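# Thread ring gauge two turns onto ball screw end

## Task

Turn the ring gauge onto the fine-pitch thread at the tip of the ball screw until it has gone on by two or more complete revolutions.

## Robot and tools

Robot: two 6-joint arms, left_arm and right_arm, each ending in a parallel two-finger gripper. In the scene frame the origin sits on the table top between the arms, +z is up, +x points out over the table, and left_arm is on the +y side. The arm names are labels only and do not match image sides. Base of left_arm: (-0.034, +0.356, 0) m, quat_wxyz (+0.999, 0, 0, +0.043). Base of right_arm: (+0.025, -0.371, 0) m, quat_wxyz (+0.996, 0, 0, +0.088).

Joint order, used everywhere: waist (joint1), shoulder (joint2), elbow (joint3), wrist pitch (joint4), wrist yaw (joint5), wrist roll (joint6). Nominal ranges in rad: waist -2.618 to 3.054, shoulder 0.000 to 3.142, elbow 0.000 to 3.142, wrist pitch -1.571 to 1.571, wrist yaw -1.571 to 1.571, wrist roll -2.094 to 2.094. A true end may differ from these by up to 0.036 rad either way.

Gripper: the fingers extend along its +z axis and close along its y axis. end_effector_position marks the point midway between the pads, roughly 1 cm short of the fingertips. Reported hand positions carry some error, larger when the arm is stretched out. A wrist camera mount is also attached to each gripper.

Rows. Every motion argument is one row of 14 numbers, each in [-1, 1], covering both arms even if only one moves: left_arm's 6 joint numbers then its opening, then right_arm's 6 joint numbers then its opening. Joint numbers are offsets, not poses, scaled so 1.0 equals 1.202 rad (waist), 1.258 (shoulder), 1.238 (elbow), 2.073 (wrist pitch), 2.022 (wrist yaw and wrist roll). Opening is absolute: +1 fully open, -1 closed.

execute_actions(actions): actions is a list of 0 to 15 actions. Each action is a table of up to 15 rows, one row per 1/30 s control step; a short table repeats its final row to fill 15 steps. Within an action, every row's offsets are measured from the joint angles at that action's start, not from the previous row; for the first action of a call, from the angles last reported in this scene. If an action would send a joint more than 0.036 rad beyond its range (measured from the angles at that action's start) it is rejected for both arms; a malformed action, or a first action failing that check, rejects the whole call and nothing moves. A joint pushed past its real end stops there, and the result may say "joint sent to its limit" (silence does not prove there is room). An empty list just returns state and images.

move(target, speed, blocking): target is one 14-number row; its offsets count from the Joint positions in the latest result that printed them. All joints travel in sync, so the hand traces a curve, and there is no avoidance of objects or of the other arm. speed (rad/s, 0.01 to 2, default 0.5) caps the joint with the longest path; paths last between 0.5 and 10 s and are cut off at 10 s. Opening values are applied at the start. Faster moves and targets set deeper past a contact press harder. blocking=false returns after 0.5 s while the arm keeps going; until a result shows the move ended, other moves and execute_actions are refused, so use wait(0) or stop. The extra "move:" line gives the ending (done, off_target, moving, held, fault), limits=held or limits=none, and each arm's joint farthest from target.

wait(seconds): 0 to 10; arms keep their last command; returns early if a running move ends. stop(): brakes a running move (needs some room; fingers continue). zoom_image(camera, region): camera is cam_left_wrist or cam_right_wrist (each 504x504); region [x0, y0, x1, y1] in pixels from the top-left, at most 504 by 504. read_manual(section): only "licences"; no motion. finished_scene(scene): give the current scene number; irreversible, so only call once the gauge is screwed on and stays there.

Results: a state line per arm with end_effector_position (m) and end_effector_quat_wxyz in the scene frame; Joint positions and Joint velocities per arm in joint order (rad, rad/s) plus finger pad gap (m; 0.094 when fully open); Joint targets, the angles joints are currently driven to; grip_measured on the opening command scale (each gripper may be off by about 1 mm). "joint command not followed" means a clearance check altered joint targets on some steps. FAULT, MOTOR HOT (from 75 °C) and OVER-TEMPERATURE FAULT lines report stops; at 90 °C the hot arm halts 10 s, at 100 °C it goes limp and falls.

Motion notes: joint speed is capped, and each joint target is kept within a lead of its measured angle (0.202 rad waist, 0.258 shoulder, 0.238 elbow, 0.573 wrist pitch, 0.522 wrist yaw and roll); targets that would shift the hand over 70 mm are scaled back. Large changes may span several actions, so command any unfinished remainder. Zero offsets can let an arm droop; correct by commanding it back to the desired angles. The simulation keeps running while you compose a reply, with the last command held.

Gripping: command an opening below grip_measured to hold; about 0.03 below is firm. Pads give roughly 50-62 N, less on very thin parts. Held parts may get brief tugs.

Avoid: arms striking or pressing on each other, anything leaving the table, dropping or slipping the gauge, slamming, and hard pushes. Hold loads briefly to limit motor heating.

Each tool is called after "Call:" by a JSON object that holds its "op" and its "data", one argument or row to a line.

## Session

Call:
{"op": "execute_actions", "data": {
  "actions": []
}}

Scene clock: 0.00 s.
left_arm: end_effector_position=(+0.2568, +0.0307, +0.2394) grip_measured=+1.000 end_effector_quat_wxyz=(+0.287, +0.116, +0.950, +0.043) | right_arm: end_effector_position=(+0.3924, -0.5349, +0.1156) grip_measured=+1.000 end_effector_quat_wxyz=(+0.118, +0.005, +0.993, -0.023)
Joint names: [waist, shoulder, elbow, wrist pitch, wrist yaw, wrist roll]
Joint positions: left_arm=[-1.13   1.977  2.117 -1.4   -0.509 -0.718  0.094] | right_arm=[-0.623  1.849  1.548 -1.035 -0.06  -0.431  0.094]
Joint velocities: left_arm=[-0.002 -0.007 -0.007  0.022  0.007  0.007  0.   ] | right_arm=[-0.002 -0.002 -0.017 -0.022 -0.022  0.037  0.   ]
Joint targets: left_arm=[-1.130 1.965 2.126 -1.399 -0.518 -0.720] | right_arm=[-0.623 1.841 1.554 -1.037 -0.064 -0.431]

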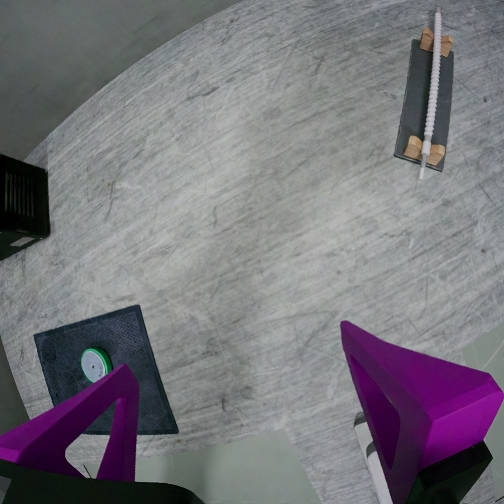

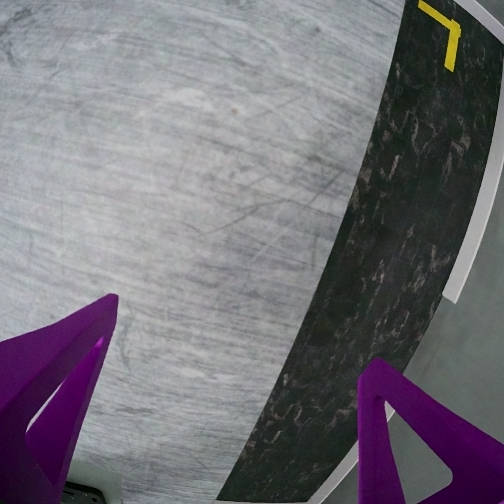

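Call:
{"op": "move", "data": {
  "target": [0.54,-0.344,-0.59,0,0.257,0.363,1,0.71,0.02,0.18,-0.206,0.035,0.218,1],
  "speed": 0.8
}}

Scene clock: 5.47 s.
left_arm: end_effector_position=(+0.2145, +0.2523, +0.1504) grip_measured=+1.000 end_effector_quat_wxyz=(-0.003, +0.200, +0.980, +0.001) | right_arm: end_effector_position=(+0.3450, -0.2315, +0.1525) grip_measured=+1.000 end_effector_quat_wxyz=(+0.002, -0.205, +0.979, -0.001)
Joint names: [waist, shoulder, elbow, wrist pitch, wrist yaw, wrist roll]
Joint positions: left_arm=[-0.484  1.569  1.393 -1.401 -0.     0.006  0.094] | right_arm=[ 0.236  1.87   1.749 -1.446  0.004 -0.001  0.094]
Joint velocities: left_arm=[ 0.002  0.007 -0.027 -0.051 -0.066 -0.066  0.   ] | right_arm=[-0.002  0.007  0.012  0.007 -0.037 -0.022  0.   ]
Joint targets: left_arm=[-0.480 1.544 1.386 -1.400 0.011 0.016] | right_arm=[0.230 1.875 1.770 -1.462 0.011 0.009]
move: off_target (left_arm, right_arm); limits=none; left_arm: farthest joint: the shoulder, 0.025 radians from its target (0.433 radians at the start); right_arm: farthest joint: the elbow, 0.022 radians from its target (0.223 radians at the start)

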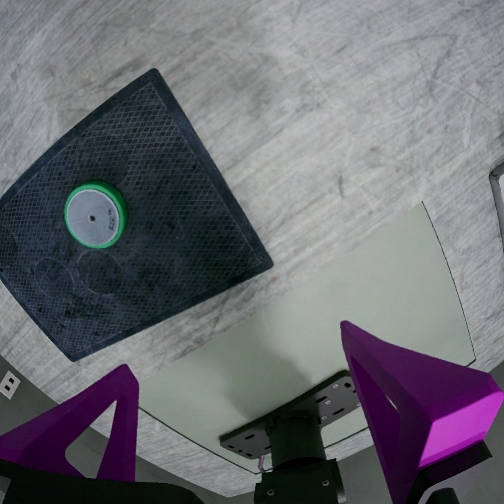

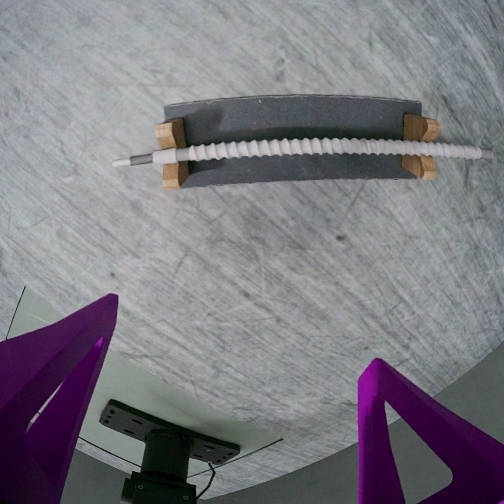

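Call:
{"op": "move", "data": {
  "target": [0.293,0.182,-0.142,0.202,0,0,1,0.031,0.157,-0.035,0.116,0,0.662,-0.35],
  "speed": 0.9
}}

Scene clock: 19.87 s.
left_arm: end_effector_position=(+0.2815, +0.3406, +0.0450) grip_measured=+1.000 end_effector_quat_wxyz=(-0.002, +0.028, +1.000, -0.000) | right_arm: end_effector_position=(+0.3832, -0.2027, +0.0740) grip_measured=-0.349 end_effector_quat_wxyz=(+0.001, +0.429, +0.903, -0.001)
Joint names: [waist, shoulder, elbow, wrist pitch, wrist yaw, wrist roll]
Joint positions: left_arm=[-0.137  1.796  1.223 -1.001  0.     0.006  0.094] | right_arm=[ 0.264  2.066  1.713 -1.218  0.004  1.327  0.031]
Joint velocities: left_arm=[ 0.002  0.002 -0.002  0.022 -0.022  0.022  0.   ] | right_arm=[ 0.002  0.007 -0.017 -0.037  0.007 -0.022  0.   ]
Joint targets: left_arm=[-0.132 1.798 1.217 -0.982 -0.000 0.006] | right_arm=[0.273 2.067 1.706 -1.205 0.003 1.337]
move: done; limits=none; left_arm: farthest joint: the wrist pitch, 0.019 radians from its target (0.419 radians at the start); right_arm: farthest joint: the wrist pitch, 0.013 radians from its target (0.240 radians at the start)

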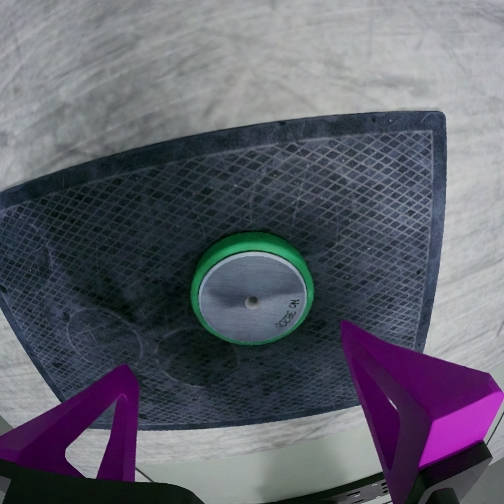

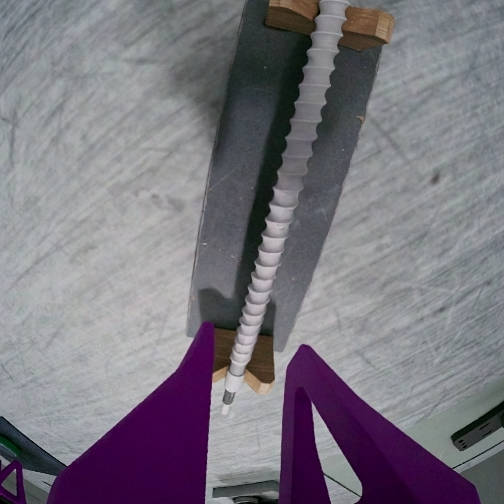

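Call:
{"op": "execute_actions", "data": {
  "actions": []
}}

Scene clock: 29.70 s.
left_arm: end_effector_position=(+0.2815, +0.3406, +0.0450) grip_measured=+1.000 end_effector_quat_wxyz=(-0.002, +0.028, +1.000, -0.000) | right_arm: end_effector_position=(+0.3832, -0.2027, +0.0740) grip_measured=-0.349 end_effector_quat_wxyz=(+0.001, +0.430, +0.903, -0.001)
Joint names: [waist, shoulder, elbow, wrist pitch, wrist yaw, wrist roll]
Joint positions: left_arm=[-0.137  1.796  1.223 -1.001  0.     0.006  0.094] | right_arm=[ 0.264  2.066  1.713 -1.218  0.004  1.328  0.031]
Joint velocities: left_arm=[-0.007  0.012  0.017 -0.007  0.007 -0.037  0.   ] | right_arm=[-0.007 -0.007 -0.007 -0.051 -0.022  0.022  0.001]
Joint targets: left_arm=[-0.132 1.798 1.217 -0.982 -0.000 0.006] | right_arm=[0.273 2.067 1.706 -1.205 0.003 1.338]

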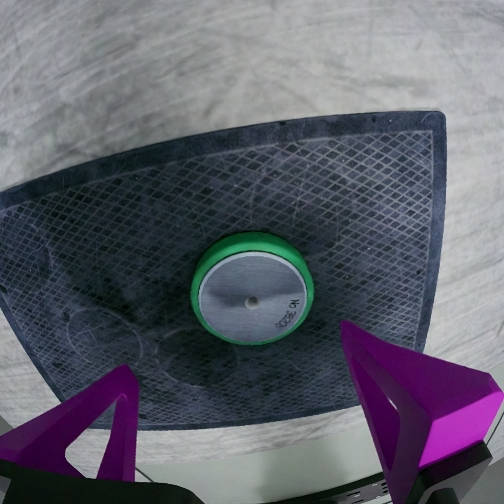

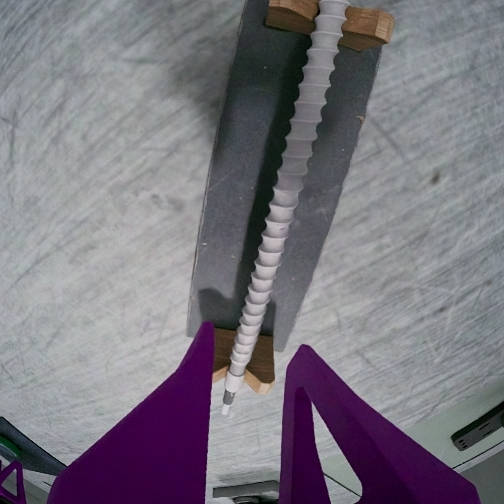

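Call:
{"op": "move", "data": {
  "target": [-0.032,0.035,0.027,0.024,0,0,1, -0.067,0.0255,0.056,-0.015,0,-0.041,-0.35],
  "speed": 0.15
}}

Scene clock: 37.93 s.
left_arm: end_effector_position=(+0.2886, +0.3301, +0.0350) grip_measured=+1.000 end_effector_quat_wxyz=(-0.002, +0.044, +0.999, -0.000) | right_arm: end_effector_position=(+0.4031, -0.2271, +0.0758) grip_measured=-0.349 end_effector_quat_wxyz=(+0.004, +0.431, +0.902, +0.001)
Joint names: [waist, shoulder, elbow, wrist pitch, wrist yaw, wrist roll]
Joint positions: left_arm=[-0.169  1.837  1.232 -0.97   0.     0.006  0.094] | right_arm=[ 0.189  2.093  1.761 -1.231  0.004  1.255  0.031]
Joint velocities: left_arm=[-0.002 -0.007 -0.027 -0.022  0.037 -0.007  0.   ] | right_arm=[-0.007  0.017 -0.007 -0.066  0.022 -0.066  0.   ]
Joint targets: left_arm=[-0.176 1.840 1.257 -0.951 0.000 0.006] | right_arm=[0.184 2.098 1.782 -1.250 0.004 1.244]
move: off_target (left_arm, right_arm); limits=none; left_arm: farthest joint: the elbow, 0.024 radians from its target (0.034 radians at the start); right_arm: farthest joint: the elbow, 0.021 radians from its target (0.069 radians at the start)

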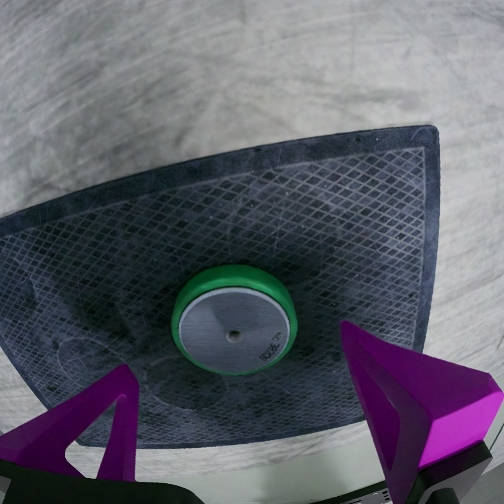

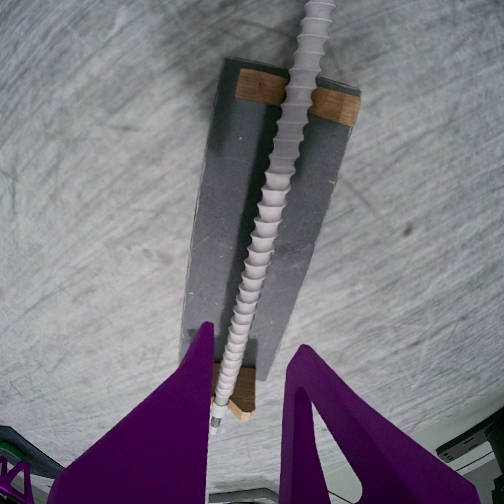

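Call:
{"op": "move", "data": {
  "target": [0,0.021,-0.031,0.036,0,0,1, -0.011,0.032,-0.024,0.033,0,0,-0.35],
  "speed": 0.12
}}

Scene clock: 42.73 s.
left_arm: end_effector_position=(+0.2897, +0.3300, +0.0210) grip_measured=+1.000 end_effector_quat_wxyz=(-0.000, +0.044, +0.999, -0.000) | right_arm: end_effector_position=(+0.4089, -0.2269, +0.0555) grip_measured=-0.349 end_effector_quat_wxyz=(+0.002, +0.433, +0.901, -0.000)
Joint names: [waist, shoulder, elbow, wrist pitch, wrist yaw, wrist roll]
Joint positions: left_arm=[-0.169  1.859  1.201 -0.914  0.     0.006  0.094] | right_arm=[ 0.184  2.131  1.739 -1.176  0.004  1.255  0.031]
Joint velocities: left_arm=[-0.012  0.022 -0.002 -0.007  0.007  0.051  0.   ] | right_arm=[ 0.002  0.012  0.002 -0.022 -0.066 -0.081  0.   ]
Joint targets: left_arm=[-0.169 1.863 1.194 -0.895 0.000 0.006] | right_arm=[0.176 2.133 1.731 -1.163 0.004 1.255]
move: done; limits=none; left_arm: farthest joint: the wrist pitch, 0.019 radians from its target (0.074 radians at the start); right_arm: farthest joint: the wrist pitch, 0.014 radians from its target (0.069 radians at the start)

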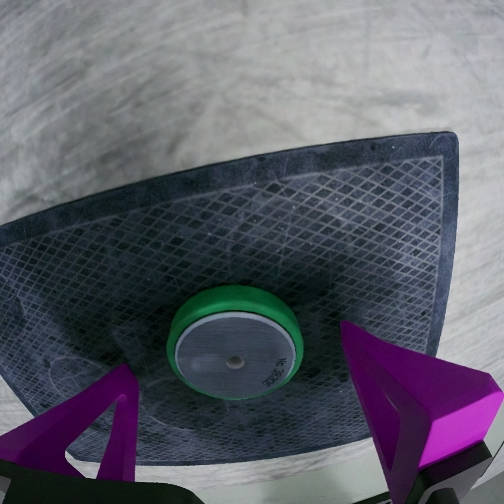

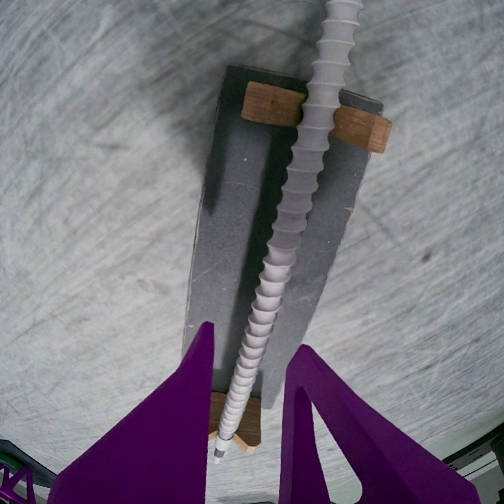

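Call:
{"op": "move", "data": {
  "target": [0,0.003,-0.012,0.012,0,0,0.2, -0.004,0.013,-0.045,0.036,0,0,-0.35],
  "speed": 0.1
}}

Call:
{"op": "execute_actions", "data": {
  "actions": [
    [[0,0,0,0,0,0,0.12,0,0,0,0,0,0,-0.55],[0,0,0,0,0,0,0.12,0,0,0,0,0,0,-0.55],[0,0,0,0,0,0,0.1,0,0,0,0,0,0,-0.62],[0,0,0,0,0,0,0.1,0,0,0,0,0,0,-0.62],[0,0,0,0,0,0,0.08,0,0,0,0,0,0,-0.68],[0,0,0,0,0,0,0.07,0,0,0,0,0,0,-0.7],[0,0,0,0,0,0,0.05,0,0,0,0,0,0,-0.72],[0,0,0,0,0,0,0.03,0,0,0,0,0,0,-0.73],[0,0,0,0,0,0,0.02,0,0,0,0,0,0,-0.74]]
  ]
}}

Scene clock: 49.03 s.
left_arm: end_effector_position=(+0.2893, +0.3291, +0.0199) grip_measured=+0.202 end_effector_quat_wxyz=(-0.000, +0.044, +0.999, -0.003) | right_arm: end_effector_position=(+0.4089, -0.2269, +0.0380) grip_measured=-0.349 end_effector_quat_wxyz=(+0.001, +0.433, +0.901, -0.001)
Joint names: [waist, shoulder, elbow, wrist pitch, wrist yaw, wrist roll]
Joint positions: left_arm=[-0.169  1.859  1.196 -0.908  0.006  0.006  0.056] | right_arm=[ 0.184  2.146  1.691 -1.116  0.004  1.255  0.031]
Joint velocities: left_arm=[-0.002 -0.017  0.007  0.022  0.007 -0.022  0.001] | right_arm=[ 0.002  0.017 -0.012 -0.037  0.037 -0.051  0.   ]
Joint targets: left_arm=[-0.169 1.862 1.186 -0.889 -0.000 0.006] | right_arm=[0.179 2.148 1.683 -1.102 0.004 1.255]
move: done; limits=none; left_arm: farthest joint: the wrist pitch, 0.019 radians from its target (0.024 radians at the start); right_arm: farthest joint: the wrist pitch, 0.014 radians from its target (0.075 radians at the start)

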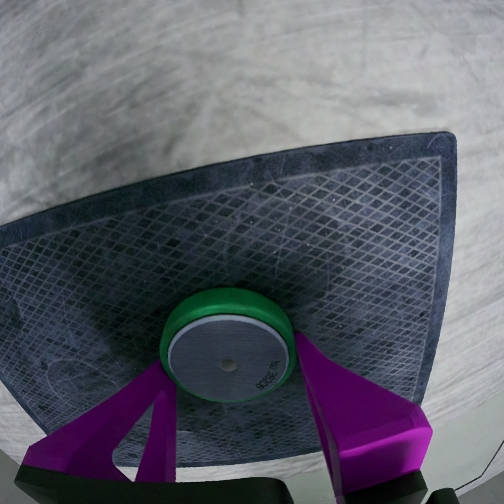

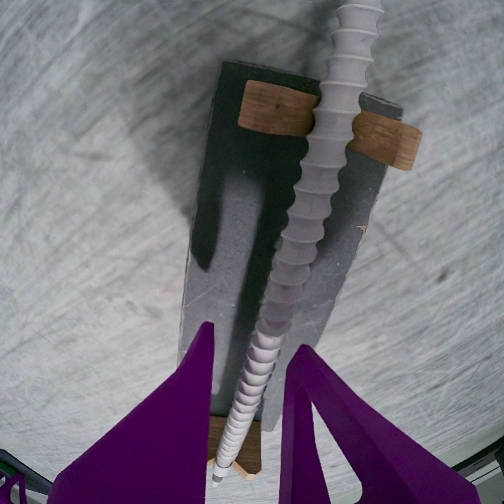

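Scene clock: 49.53 s.
left_arm: end_effector_position=(+0.2892, +0.3280, +0.0199) grip_measured=+0.073 end_effector_quat_wxyz=(-0.000, +0.044, +0.999, -0.006) | right_arm: end_effector_position=(+0.4073, -0.2278, +0.0380) grip_measured=-0.738 end_effector_quat_wxyz=(-0.000, +0.433, +0.901, -0.004)
Joint names: [waist, shoulder, elbow, wrist pitch, wrist yaw, wrist roll]
Joint positions: left_arm=[-0.169  1.859  1.196 -0.908  0.012  0.006  0.05 ] | right_arm=[ 0.184  2.146  1.691 -1.123  0.005  1.255  0.012]
Joint velocities: left_arm=[ 0.012 -0.017 -0.012 -0.007  0.066 -0.051  0.   ] | right_arm=[ 0.002 -0.012  0.017  0.007  0.051  0.037 -0.001]
Joint targets: left_arm=[-0.169 1.859 1.196 -0.908 0.005 0.006] | right_arm=[0.184 2.146 1.691 -1.116 0.003 1.255]

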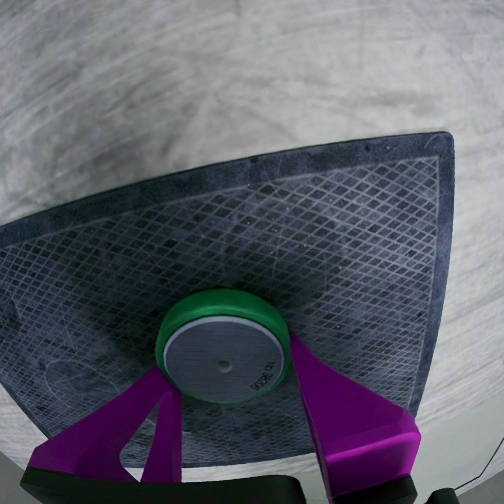

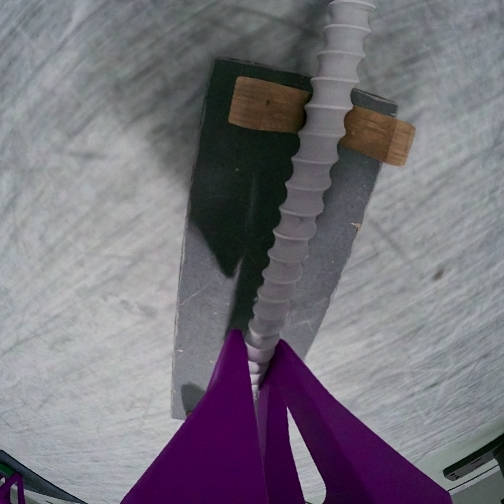

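Call:
{"op": "zoom_image", "data": {
  "camera": "cam_right_wrist",
  "region": [180,280,340,440]
}}

Region (180, 280, 340, 440) of cam_right_wrist's 504x504 image, scaled by 3.150, with more detail than that image has.

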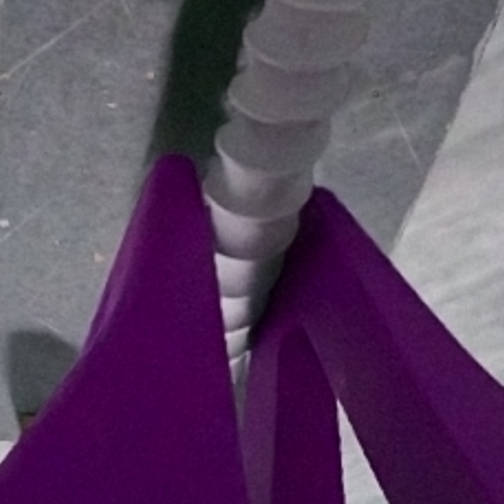

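Call:
{"op": "execute_actions", "data": {
  "actions": [
    [[0,0,0,0,-0.008,0,0.45,0,0,0,0,0,0,-0.5]],
    [[0,0,0,0,0,-0.1,0.45,0,0.001,-0.004,0.003,0,0,-0.5],[0,0,0,0,0,-0.15,0.45,0,0.002,-0.008,0.006,0,0,-0.5],[0,0,0,0,0,-0.2,0.45,0,0.003,-0.011,0.009,0,0,-0.5],[0,0,0,0,0,-0.25,0.45,0,0.004,-0.014,0.012,0,0,-0.5],[0,0,0,0,0,-0.3,0.45,0,0.005,-0.017,0.015,0,0,-0.5],[0,0,0,0,0,-0.35,0.45,0,0.006,-0.02,0.018,0,0,-0.5],[0,0,0,0,0,-0.4,0.45,0,0.007,-0.023,0.02,0,0,-0.5]],
    [[0,0,0,0,0,-0.39,0.45,0,0,0,0,0,0,-0.5]]
  ]
}}

Scene clock: 57.30 s.
left_arm: end_effector_position=(+0.2899, +0.3275, +0.0199) grip_measured=+0.449 end_effector_quat_wxyz=(-0.004, -0.643, +0.766, -0.006) | right_arm: end_effector_position=(+0.4069, -0.2281, +0.0308) grip_measured=-0.502 end_effector_quat_wxyz=(-0.001, +0.433, +0.901, -0.005)
Joint names: [waist, shoulder, elbow, wrist pitch, wrist yaw, wrist roll]
Joint positions: left_arm=[-0.169  1.859  1.196 -0.906  0.014 -1.478  0.068] | right_arm=[ 0.184  2.152  1.671 -1.098  0.006  1.255  0.023]
Joint velocities: left_arm=[-0.007  0.007  0.032  0.095 -0.007 -0.3    0.   ] | right_arm=[-0.017 -0.002 -0.012  0.022 -0.037  0.022 -0.001]
Joint targets: left_arm=[-0.169 1.859 1.196 -0.908 0.005 -1.523] | right_arm=[0.184 2.152 1.671 -1.098 0.006 1.255]

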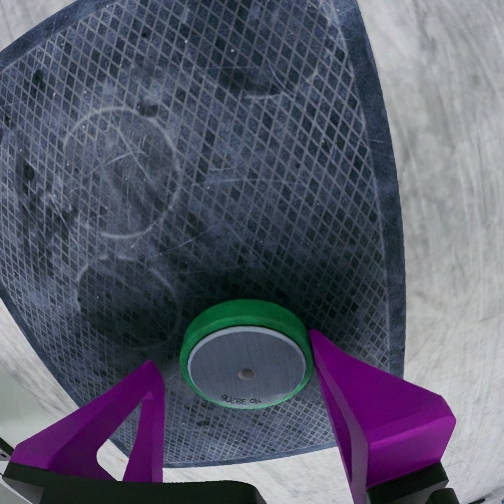

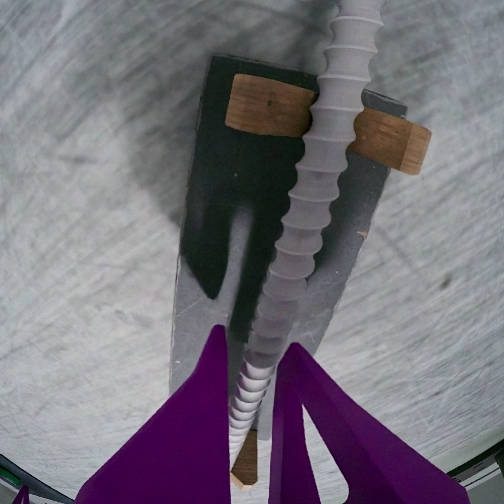

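Call:
{"op": "execute_actions", "data": {
  "actions": [
    [[0,0.004,0.012,-0.002,-0.004,-0.01,0.5,0,0,0,0,0,0.006,-0.5],[0,0.008,0.022,-0.004,-0.008,-0.02,0.5,0,0,0,0,0,0.012,-0.5],[0,0.012,0.03,-0.006,-0.012,-0.03,0.5,0,0,0,0,0,0.018,-0.5],[0,0.016,0.037,-0.008,-0.012,-0.03,0.5,0,0,0,0,0,0.024,-0.5],[0,0.019,0.043,-0.01,-0.012,-0.03,0.5,0,0,0,0,0,0.03,-0.5],[0,0.022,0.048,-0.011,-0.012,-0.03,0.5,0,0,0,0,0,0.035,-0.5],[0,0.025,0.053,-0.012,-0.012,-0.03,0.5,0,0,0,0,0,0.04,-0.5]]
  ]
}}

Scene clock: 63.63 s.
left_arm: end_effector_position=(+0.3010, +0.3283, +0.0217) grip_measured=+0.498 end_effector_quat_wxyz=(+0.003, -0.662, +0.750, -0.007) | right_arm: end_effector_position=(+0.4069, -0.2281, +0.0308) grip_measured=-0.502 end_effector_quat_wxyz=(-0.000, +0.462, +0.887, -0.005)
Joint names: [waist, shoulder, elbow, wrist pitch, wrist yaw, wrist roll]
Joint positions: left_arm=[-0.169  1.885  1.238 -0.91   0.004 -1.528  0.07 ] | right_arm=[ 0.184  2.152  1.671 -1.098  0.006  1.32   0.023]
Joint velocities: left_arm=[ 0.007  0.002 -0.002  0.037  0.037 -0.022  0.   ] | right_arm=[ 0.002  0.007  0.002 -0.007 -0.051  0.022 -0.   ]
Joint targets: left_arm=[-0.169 1.890 1.262 -0.930 -0.010 -1.539] | right_arm=[0.184 2.152 1.671 -1.098 0.006 1.336]

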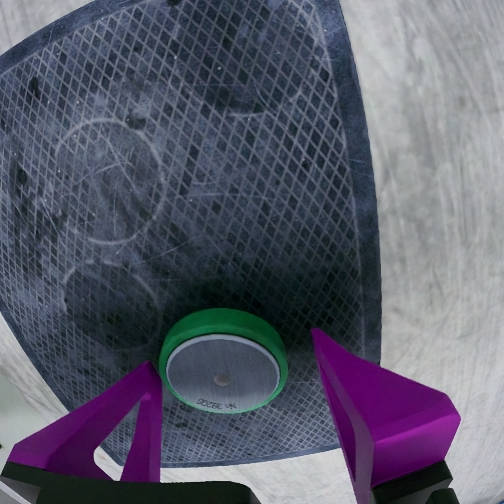

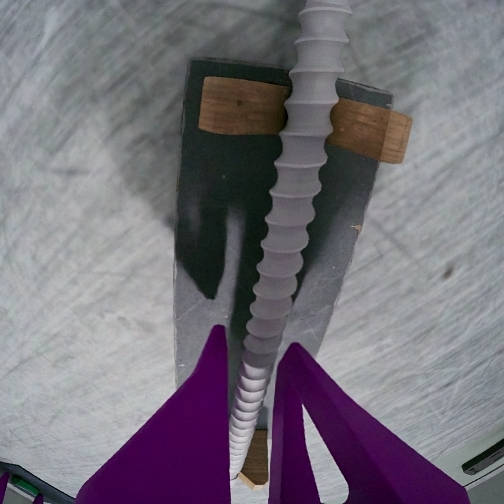

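Call:
{"op": "execute_actions", "data": {
  "actions": [
    [[0,0.006,0.018,-0.015,-0.006,0,0.4,0,0,0,0,0,0,-0.6],[0,0.006,0.018,-0.015,-0.006,0,0.35,0,0,0,0,0,0,-0.63],[0,0.006,0.018,-0.015,-0.006,0,0.3,0,0,0,0,0,0,-0.66],[0,0.006,0.018,-0.015,-0.006,0,0.3,0,0,0,0,0,0,-0.69],[0,0.006,0.018,-0.015,-0.006,0,0.25,0,0,0,0,0,0,-0.71],[0,0.006,0.018,-0.015,-0.006,0,0.25,0,0,0,0,0,0,-0.73],[0,0.006,0.018,-0.015,-0.006,0,0.22,0,0,0,0,0,0,-0.75],[0,0.006,0.018,-0.015,-0.006,0,0.22,0,0,0,0,0,0,-0.77],[0,0.006,0.018,-0.015,-0.006,0,0.22,0,0,0,0,0,0,-0.79],[0,0.006,0.018,-0.015,-0.006,0,0.22,0,0,0,0,0,0,-0.81],[0,0.006,0.018,-0.015,-0.006,0,0.22,0,0,0,0,0,0,-0.84],[0,0.006,0.018,-0.015,-0.006,0,0.22,0,0,0,0,0,0,-0.9]]
  ]
}}

Scene clock: 71.67 s.
left_arm: end_effector_position=(+0.2982, +0.3287, +0.0217) grip_measured=+0.222 end_effector_quat_wxyz=(-0.000, -0.662, +0.749, -0.002) | right_arm: end_effector_position=(+0.4069, -0.2280, +0.0308) grip_measured=-0.826 end_effector_quat_wxyz=(-0.001, +0.461, +0.887, -0.005)
Joint names: [waist, shoulder, elbow, wrist pitch, wrist yaw, wrist roll]
Joint positions: left_arm=[-0.169  1.885  1.238 -0.922  0.004 -1.529  0.057] | right_arm=[ 0.184  2.152  1.671 -1.098  0.005  1.318  0.008]
Joint velocities: left_arm=[ 0.012 -0.002  0.027 -0.022  0.051  0.022 -0.   ] | right_arm=[-0.007  0.002  0.002  0.022 -0.007 -0.022  0.   ]
Joint targets: left_arm=[-0.169 1.892 1.261 -0.942 -0.008 -1.528] | right_arm=[0.184 2.152 1.671 -1.098 0.006 1.320]

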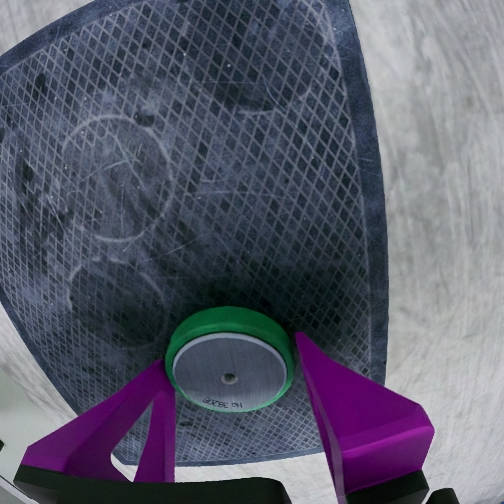

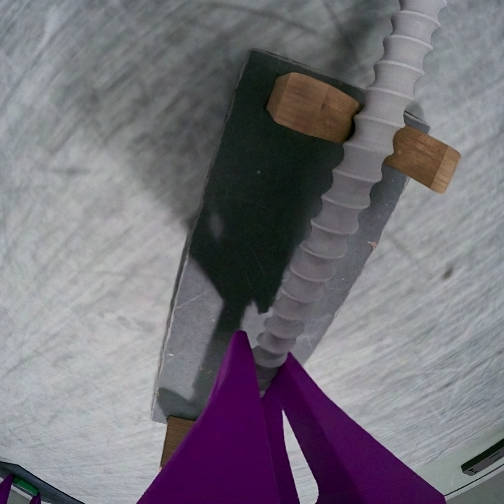

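Call:
{"op": "execute_actions", "data": {
  "actions": [
    [[0,0.006,0.018,-0.005,-0.004,0,0.18,0,0,0,0,0,0,-0.9],[0,0.006,0.018,-0.005,-0.004,0,0.15,0,0,0,0,0,0,-0.9],[0,0.006,0.018,-0.005,-0.004,0,0.12,0,0,0,0,0,0,-0.9],[0,0.006,0.018,-0.005,-0.004,0,0.1,0,0,0,0,0,0,-0.9],[0,0.006,0.018,-0.005,-0.004,0,0.08,0,0,0,0,0,0,-0.9],[0,0.006,0.018,-0.005,-0.004,0,0.06,0,0,0,0,0,0,-0.9],[0,0.006,0.018,-0.005,-0.004,0,0.04,0,0,0,0,0,0,-0.9],[0,0.006,0.018,-0.005,-0.004,0,0.0,0,0,0,0,0,0,-0.9]],
    [[0,0,0.018,0,0,0,0.3,0,0,0,0,0,0,-0.9],[0,0,0.018,0,0,0,0.4,0,0,0,0,0,0,-0.9],[0,0,0.018,0,0,0,0.4,0,0,0,0,0,0,-0.9],[0,0,0.018,0,0,0,0.4,0,0,0,0,0,0,-0.9],[0,0,0.018,0,0,0.1,0.4,0,0,0,0,0,0,-0.9],[0,0,0.018,0,0,0.2,0.4,0,0,0,0,0,0,-0.9],[0,0,0.018,0,0,0.3,0.4,0,0,0,0,0,0,-0.9],[0,0,0.018,0,0,0.4,0.4,0,0,0,0,0,0,-0.9]],
    [[0,0,0.018,0,0,0.45,0.4,0,0,0,0,0,0,-0.9]],
    [[0,0,0.018,0,0,0.1,0.4,0,0,0,0,0,0,-0.9]]
  ]
}}

Scene clock: 81.17 s.
left_arm: end_effector_position=(+0.2981, +0.3287, +0.0217) grip_measured=+0.399 end_effector_quat_wxyz=(+0.001, +0.144, +0.990, -0.002) | right_arm: end_effector_position=(+0.4069, -0.2280, +0.0308) grip_measured=-0.826 end_effector_quat_wxyz=(-0.001, +0.461, +0.887, -0.005)
Joint names: [waist, shoulder, elbow, wrist pitch, wrist yaw, wrist roll]
Joint positions: left_arm=[-0.169  1.885  1.238 -0.922  0.004  0.206  0.066] | right_arm=[ 0.184  2.152  1.671 -1.098  0.005  1.318  0.008]
Joint velocities: left_arm=[ 0.002 -0.002 -0.002  0.007  0.007 -0.051 -0.   ] | right_arm=[ 0.022 -0.007  0.002 -0.066  0.007 -0.037  0.001]
Joint targets: left_arm=[-0.169 1.885 1.261 -0.922 0.004 0.223] | right_arm=[0.184 2.152 1.671 -1.098 0.005 1.318]

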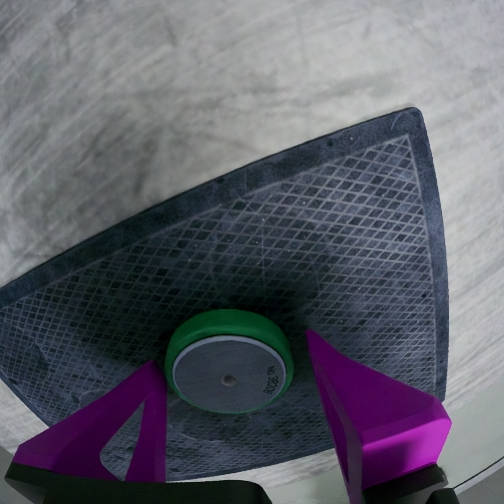

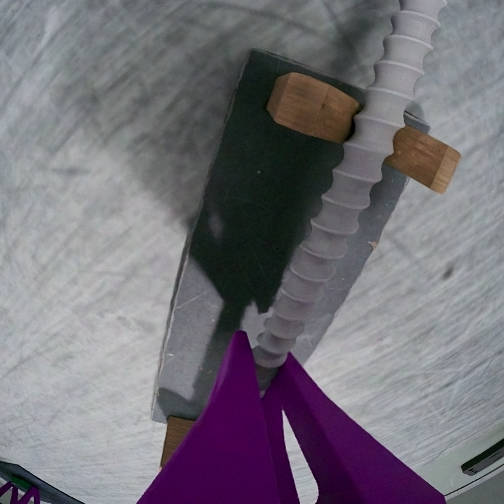

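Call:
{"op": "execute_actions", "data": {
  "actions": [
    [[0,0,0.018,0,0,0,0.3,0,0,0,0,0,0,-0.9],[0,0,0.018,0,0,0,0.23,0,0,0,0,0,0,-0.9],[0,0,0.018,0,0,0,0.18,0,0,0,0,0,0,-0.9],[0,0,0.018,0,0,0,0.15,0,0,0,0,0,0,-0.9],[0,0,0.018,0,0,0,0.12,0,0,0,0,0,0,-0.9],[0,0,0.018,0,0,0,0.1,0,0,0,0,0,0,-0.9],[0,0,0.018,0,0,0,0.08,0,0,0,0,0,0,-0.9],[0,0,0.018,0,0,0,0.06,0,0,0,0,0,0,-0.9],[0,0,0.018,0,0,0,0.04,0,0,0,0,0,0,-0.9],[0,0,0.018,0,0,0,0.0,0,0,0,0,0,0,-0.9]]
  ]
}}

Call:
{"op": "move", "data": {
  "target": [0,-0.08,0.205,-0.153,0,0,0, 0,-0.052,0.195,-0.13,0,0,-0.9],
  "speed": 0.25
}}

Scene clock: 90.20 s.
left_arm: end_effector_position=(+0.2981, +0.3291, +0.0216) grip_measured=+0.088 end_effector_quat_wxyz=(+0.001, +0.147, +0.989, -0.001) | right_arm: end_effector_position=(+0.4069, -0.2280, +0.0308) grip_measured=-0.826 end_effector_quat_wxyz=(-0.001, +0.461, +0.887, -0.005)
Joint names: [waist, shoulder, elbow, wrist pitch, wrist yaw, wrist roll]
Joint positions: left_arm=[-0.169  1.885  1.238 -0.922  0.001  0.213  0.051] | right_arm=[ 0.184  2.152  1.671 -1.098  0.005  1.318  0.008]
Joint velocities: left_arm=[-0.017  0.007 -0.002 -0.095  0.007 -0.007 -0.002] | right_arm=[ 0.002  0.017  0.007 -0.007 -0.022 -0.022 -0.   ]
Joint targets: left_arm=[-0.169 1.885 1.261 -0.922 0.004 0.207] | right_arm=[0.184 2.152 1.671 -1.098 0.005 1.318]

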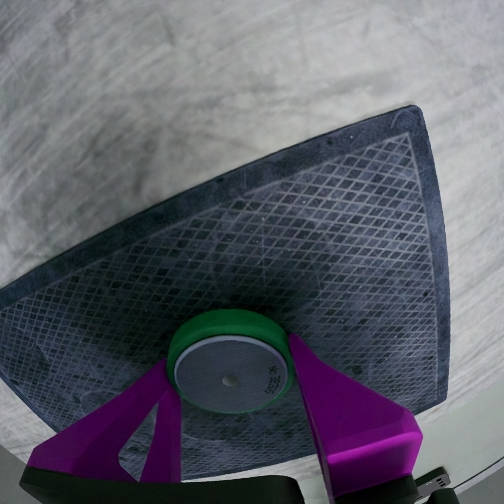

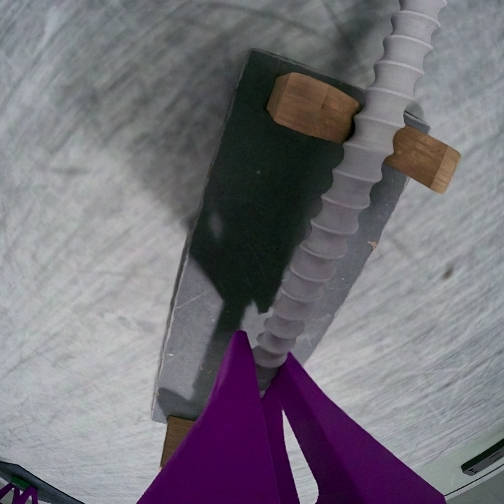

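Scene clock: 92.10 s.
left_arm: end_effector_position=(+0.2985, +0.3291, +0.0991) grip_measured=+0.088 end_effector_quat_wxyz=(+0.000, +0.147, +0.989, -0.001) | right_arm: end_effector_position=(+0.4069, -0.2280, +0.1023) grip_measured=-0.826 end_effector_quat_wxyz=(+0.003, +0.461, +0.887, -0.001)
Joint names: [waist, shoulder, elbow, wrist pitch, wrist yaw, wrist roll]
Joint positions: left_arm=[-0.169  1.813  1.464 -1.221  0.001  0.213  0.051] | right_arm=[ 0.184  2.109  1.89  -1.35   0.005  1.318  0.008]
Joint velocities: left_arm=[-0.012 -0.017 -0.007 -0.037  0.007 -0.022 -0.   ] | right_arm=[-0.007 -0.012  0.002  0.022  0.022  0.007 -0.   ]
Joint targets: left_arm=[-0.169 1.784 1.492 -1.239 0.001 0.213] | right_arm=[0.184 2.086 1.913 -1.368 0.005 1.318]
move: off_target (left_arm, right_arm); limits=none; left_arm: farthest joint: the shoulder, 0.029 radians from its target (0.100 radians at the start); right_arm: farthest joint: the elbow, 0.023 radians from its target (0.241 radians at the start)

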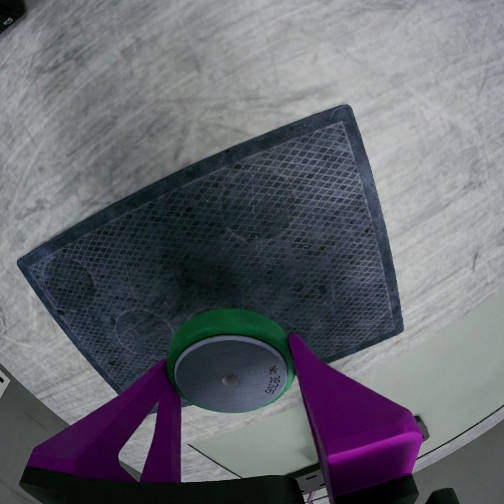

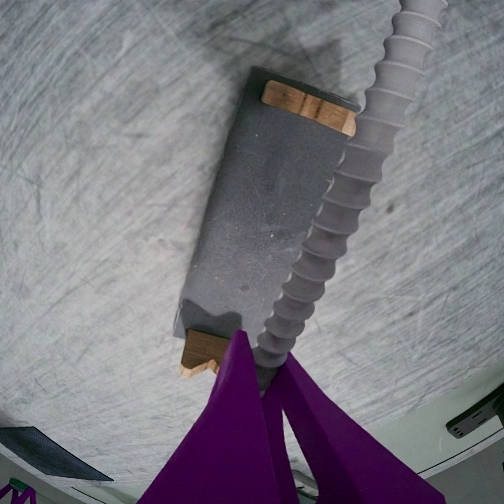

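Call:
{"op": "move", "data": {
  "target": [-0.14,-0.25,-0.38,0.53,0,-0.11,0, 0.17,-0.25,-0.46,0.58,0,0.132,-0.9],
  "speed": 0.7
}}

Scene clock: 105.33 s.
left_arm: end_effector_position=(+0.3908, +0.2509, +0.1435) grip_measured=+0.088 end_effector_quat_wxyz=(+0.410, +0.111, +0.904, -0.050) | right_arm: end_effector_position=(+0.4692, -0.0947, +0.1545) grip_measured=-0.826 end_effector_quat_wxyz=(+0.210, +0.442, +0.786, +0.377)
Joint names: [waist, shoulder, elbow, wrist pitch, wrist yaw, wrist roll]
Joint positions: left_arm=[-0.33   1.534  0.991 -0.176  0.001  0.002  0.051] | right_arm=[ 0.382  1.822  1.325 -0.18   0.005  1.579  0.008]
Joint velocities: left_arm=[-0.017 -0.007  0.007 -0.081 -0.037 -0.022  0.   ] | right_arm=[ 0.002  0.007 -0.002  0.095 -0.022 -0.066  0.   ]
Joint targets: left_arm=[-0.337 1.499 0.994 -0.123 0.001 -0.009] | right_arm=[0.388 1.794 1.320 -0.147 0.005 1.584]
move: off_target (left_arm, right_arm); limits=none; left_arm: farthest joint: the wrist pitch, 0.054 radians from its target (1.099 radians at the start); right_arm: farthest joint: the wrist pitch, 0.033 radians from its target (1.203 radians at the start)

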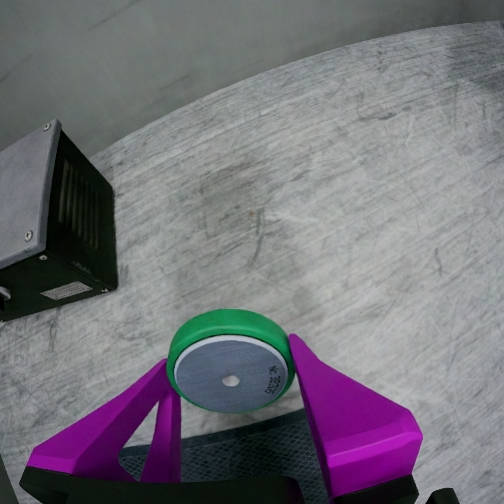

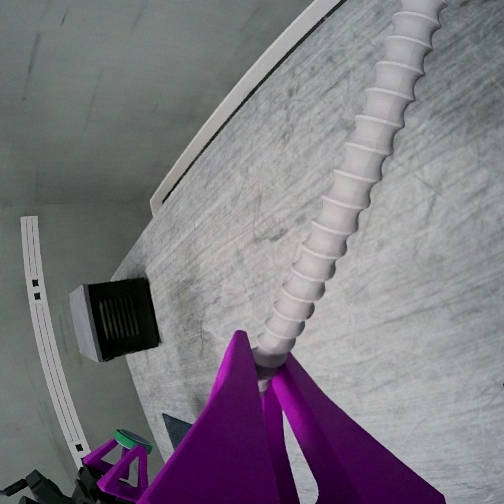

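Call:
{"op": "move", "data": {
  "target": [-0.23,-0.236,-0.444,0.519,0,0,0, 0.178,-0.226,-0.57,0.56,0,-0.008,-0.9],
  "speed": 0.7
}}

Scene clock: 109.80 s.
left_arm: end_effector_position=(+0.3142, +0.1606, +0.2304) grip_measured=+0.088 end_effector_quat_wxyz=(+0.685, +0.180, +0.683, -0.179) | right_arm: end_effector_position=(+0.3570, -0.0539, +0.2201) grip_measured=-0.826 end_effector_quat_wxyz=(+0.277, +0.282, +0.648, +0.651)
Joint names: [waist, shoulder, elbow, wrist pitch, wrist yaw, wrist roll]
Joint positions: left_arm=[-0.599  1.269  0.437  0.834  0.001  0.002  0.051] | right_arm=[0.588 1.562 0.622 0.94  0.005 1.58  0.008]
Joint velocities: left_arm=[-0.012 -0.012 -0.022 -0.007  0.022 -0.022  0.   ] | right_arm=[-0.002  0.002  0.012 -0.022 -0.066 -0.022  0.001]
Joint targets: left_arm=[-0.606 1.237 0.441 0.900 0.001 0.002] | right_arm=[0.596 1.537 0.619 0.980 0.005 1.563]
move: off_target (left_arm, right_arm); limits=none; left_arm: farthest joint: the wrist pitch, 0.066 radians from its target (1.076 radians at the start); right_arm: farthest joint: the wrist pitch, 0.041 radians from its target (1.161 radians at the start)

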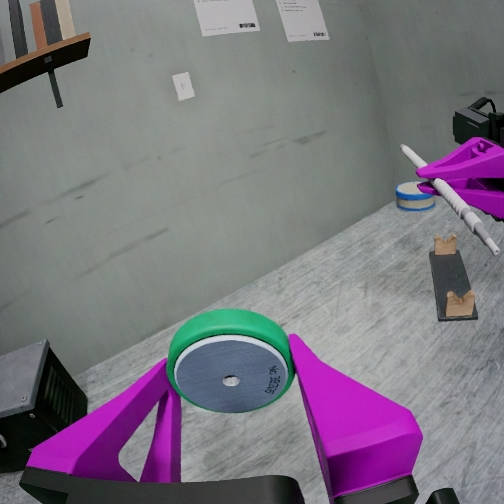

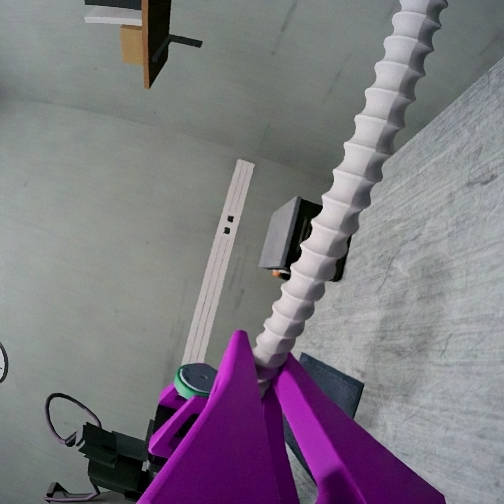

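Call:
{"op": "move", "data": {
  "target": [-0.25,-0.025,0.003,0.032,0,0,0, 0.006,-0.02,0,0.02,0,-0.013,-0.9],
  "speed": 0.35
}}

Scene clock: 112.97 s.
left_arm: end_effector_position=(+0.2424, +0.0676, +0.2306) grip_measured=+0.088 end_effector_quat_wxyz=(+0.651, +0.278, +0.649, -0.278) | right_arm: end_effector_position=(+0.3570, -0.0539, +0.2204) grip_measured=-0.826 end_effector_quat_wxyz=(+0.280, +0.279, +0.649, +0.650)
Joint names: [waist, shoulder, elbow, wrist pitch, wrist yaw, wrist roll]
Joint positions: left_arm=[-0.894  1.269  0.437  0.836  0.001  0.002  0.051] | right_arm=[0.588 1.562 0.622 0.941 0.005 1.571 0.008]
Joint velocities: left_arm=[ 0.002 -0.007 -0.002 -0.037 -0.007 -0.022  0.   ] | right_arm=[-0.012 -0.002 -0.002  0.007 -0.051 -0.022 -0.   ]
Joint targets: left_arm=[-0.900 1.238 0.440 0.901 0.001 0.002] | right_arm=[0.595 1.537 0.622 0.981 0.005 1.553]
move: off_target (left_arm, right_arm); limits=none; left_arm: farthest joint: the wrist pitch, 0.065 radians from its target (0.066 radians at the start); right_arm: farthest joint: the wrist pitch, 0.040 radians from its target (0.041 radians at the start)

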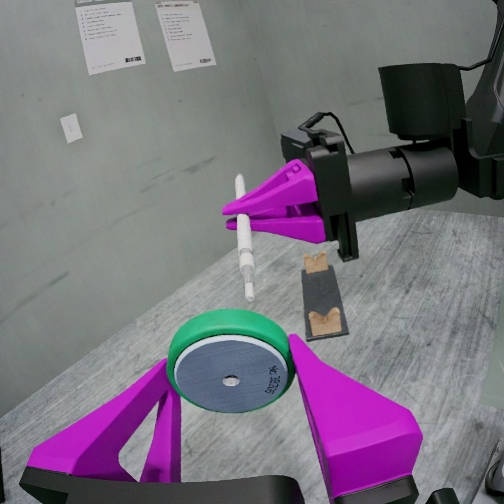

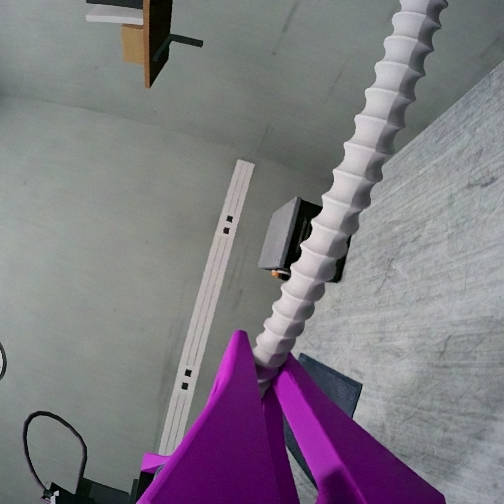

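Call:
{"op": "execute_actions", "data": {
  "actions": [
    [[0,-0.025,0.003,0.032,0,0.45,0,0,-0.02,0,0.02,0,0,-0.9]],
    [[0,-0.025,0.003,0.032,0,0.45,0,0,-0.02,0,0.02,0,0,-0.9]],
    [[0,-0.025,0.003,0.032,0,0.0,0,0,-0.02,0,0.02,0,0,-0.9]]
  ]
}}

Scene clock: 116.80 s.
left_arm: end_effector_position=(+0.2424, +0.0676, +0.2318) grip_measured=+0.088 end_effector_quat_wxyz=(+0.636, +0.672, +0.210, +0.315) | right_arm: end_effector_position=(+0.3570, -0.0539, +0.2214) grip_measured=-0.826 end_effector_quat_wxyz=(+0.280, +0.279, +0.648, +0.651)
Joint names: [waist, shoulder, elbow, wrist pitch, wrist yaw, wrist roll]
Joint positions: left_arm=[-0.894  1.269  0.437  0.84   0.001  1.727  0.051] | right_arm=[0.588 1.562 0.622 0.945 0.005 1.571 0.008]
Joint velocities: left_arm=[-0.007 -0.007  0.007  0.007  0.022  0.037  0.   ] | right_arm=[ 0.007 -0.007  0.012  0.037  0.11  -0.007  0.   ]
Joint targets: left_arm=[-0.894 1.238 0.440 0.905 0.001 1.725] | right_arm=[0.588 1.537 0.622 0.985 0.005 1.571]

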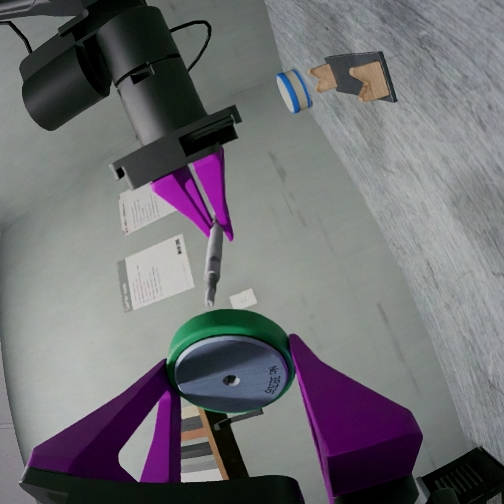

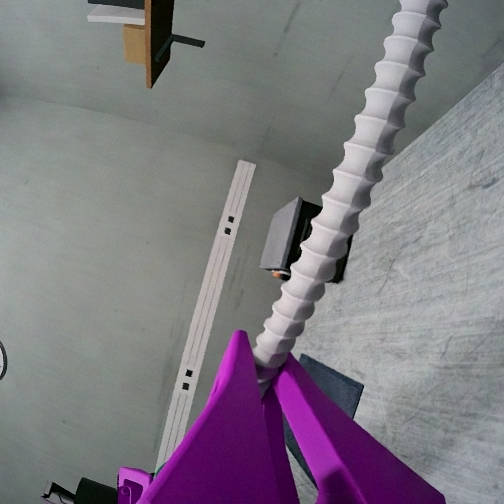

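Call:
{"op": "execute_actions", "data": {
  "actions": [
    [[0,-0.025,0.003,0.03,0,-0.6,0,0,-0.02,0,0.018,0,0,-0.9]],
    [[0,-0.025,0.003,0.03,0,-0.6,0,0,-0.02,0,0.018,0,0,-0.9]],
    [[0,-0.025,0.003,0.03,0,-0.45,0,0,-0.02,0,0.018,0,0,-0.9]],
    [[0,-0.025,0.003,0.03,0,0.0,0,0,-0.02,0,0.018,0,0,-0.9]]
  ]
}}

Scene clock: 121.47 s.
left_arm: end_effector_position=(+0.2424, +0.0676, +0.2321) grip_measured=+0.088 end_effector_quat_wxyz=(+0.331, -0.193, +0.677, -0.628) | right_arm: end_effector_position=(+0.3570, -0.0539, +0.2214) grip_measured=-0.826 end_effector_quat_wxyz=(+0.280, +0.279, +0.648, +0.651)
Joint names: [waist, shoulder, elbow, wrist pitch, wrist yaw, wrist roll]
Joint positions: left_arm=[-0.894  1.269  0.437  0.841  0.001 -1.363  0.051] | right_arm=[0.588 1.562 0.622 0.945 0.005 1.571 0.008]
Joint velocities: left_arm=[ 0.002 -0.002 -0.002  0.037  0.022  0.051  0.   ] | right_arm=[-0.007 -0.002 -0.007 -0.007  0.022 -0.037  0.   ]
Joint targets: left_arm=[-0.894 1.238 0.440 0.903 0.001 -1.361] | right_arm=[0.588 1.537 0.622 0.983 0.005 1.571]

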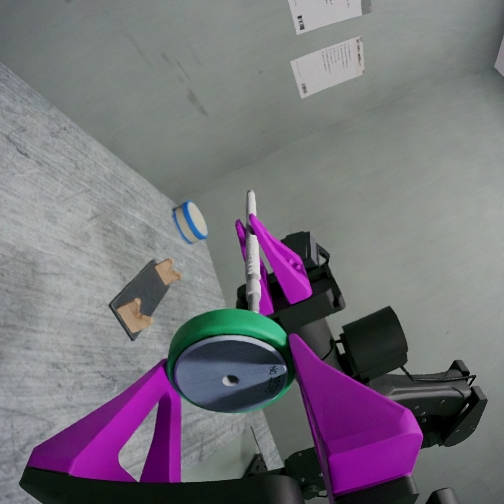

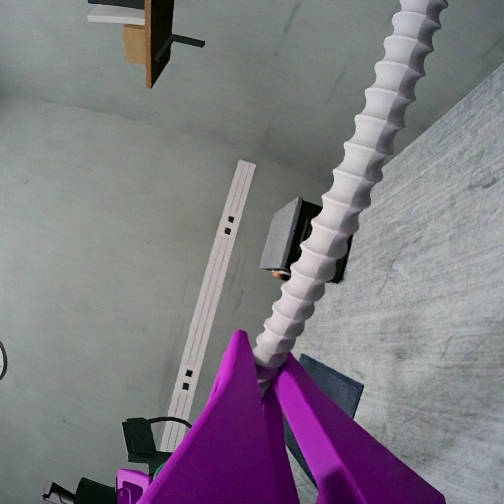

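Call:
{"op": "move", "data": {
  "target": [0,0.111,0.109,0.048,0,0.68,0, 0,0.052,0.033,0.041,0.025,0,-0.9],
  "speed": 0.9
}}

Scene clock: 131.43 s.
left_arm: end_effector_position=(+0.2633, +0.0458, +0.2296) grip_measured=+0.088 end_effector_quat_wxyz=(+0.651, +0.279, +0.650, -0.277) | right_arm: end_effector_position=(+0.3682, -0.0534, +0.2106) grip_measured=-0.826 end_effector_quat_wxyz=(+0.293, +0.293, +0.643, +0.644)
Joint names: [waist, shoulder, elbow, wrist pitch, wrist yaw, wrist roll]
Joint positions: left_arm=[-0.894  1.411  0.535  0.876  0.001  0.004  0.051] | right_arm=[0.588 1.626 0.637 0.991 0.047 1.571 0.008]
Joint velocities: left_arm=[-0.002  0.002 -0.007  0.022 -0.051  0.037 -0.   ] | right_arm=[-0.007  0.007 -0.007 -0.022  0.007  0.037  0.   ]
Joint targets: left_arm=[-0.894 1.409 0.572 0.941 0.001 0.012] | right_arm=[0.588 1.628 0.663 1.031 0.056 1.571]
move: off_target (left_arm, right_arm); limits=none; left_arm: farthest joint: the wrist pitch, 0.065 radians from its target (0.099 radians at the start); right_arm: farthest joint: the wrist pitch, 0.039 radians from its target (0.085 radians at the start)

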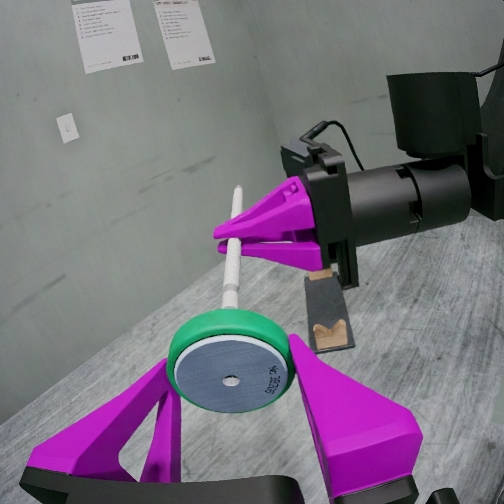

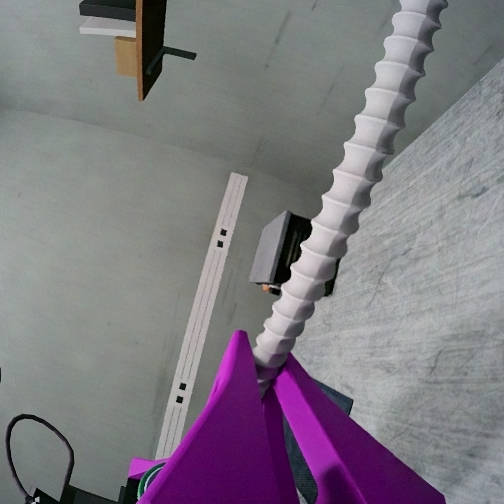

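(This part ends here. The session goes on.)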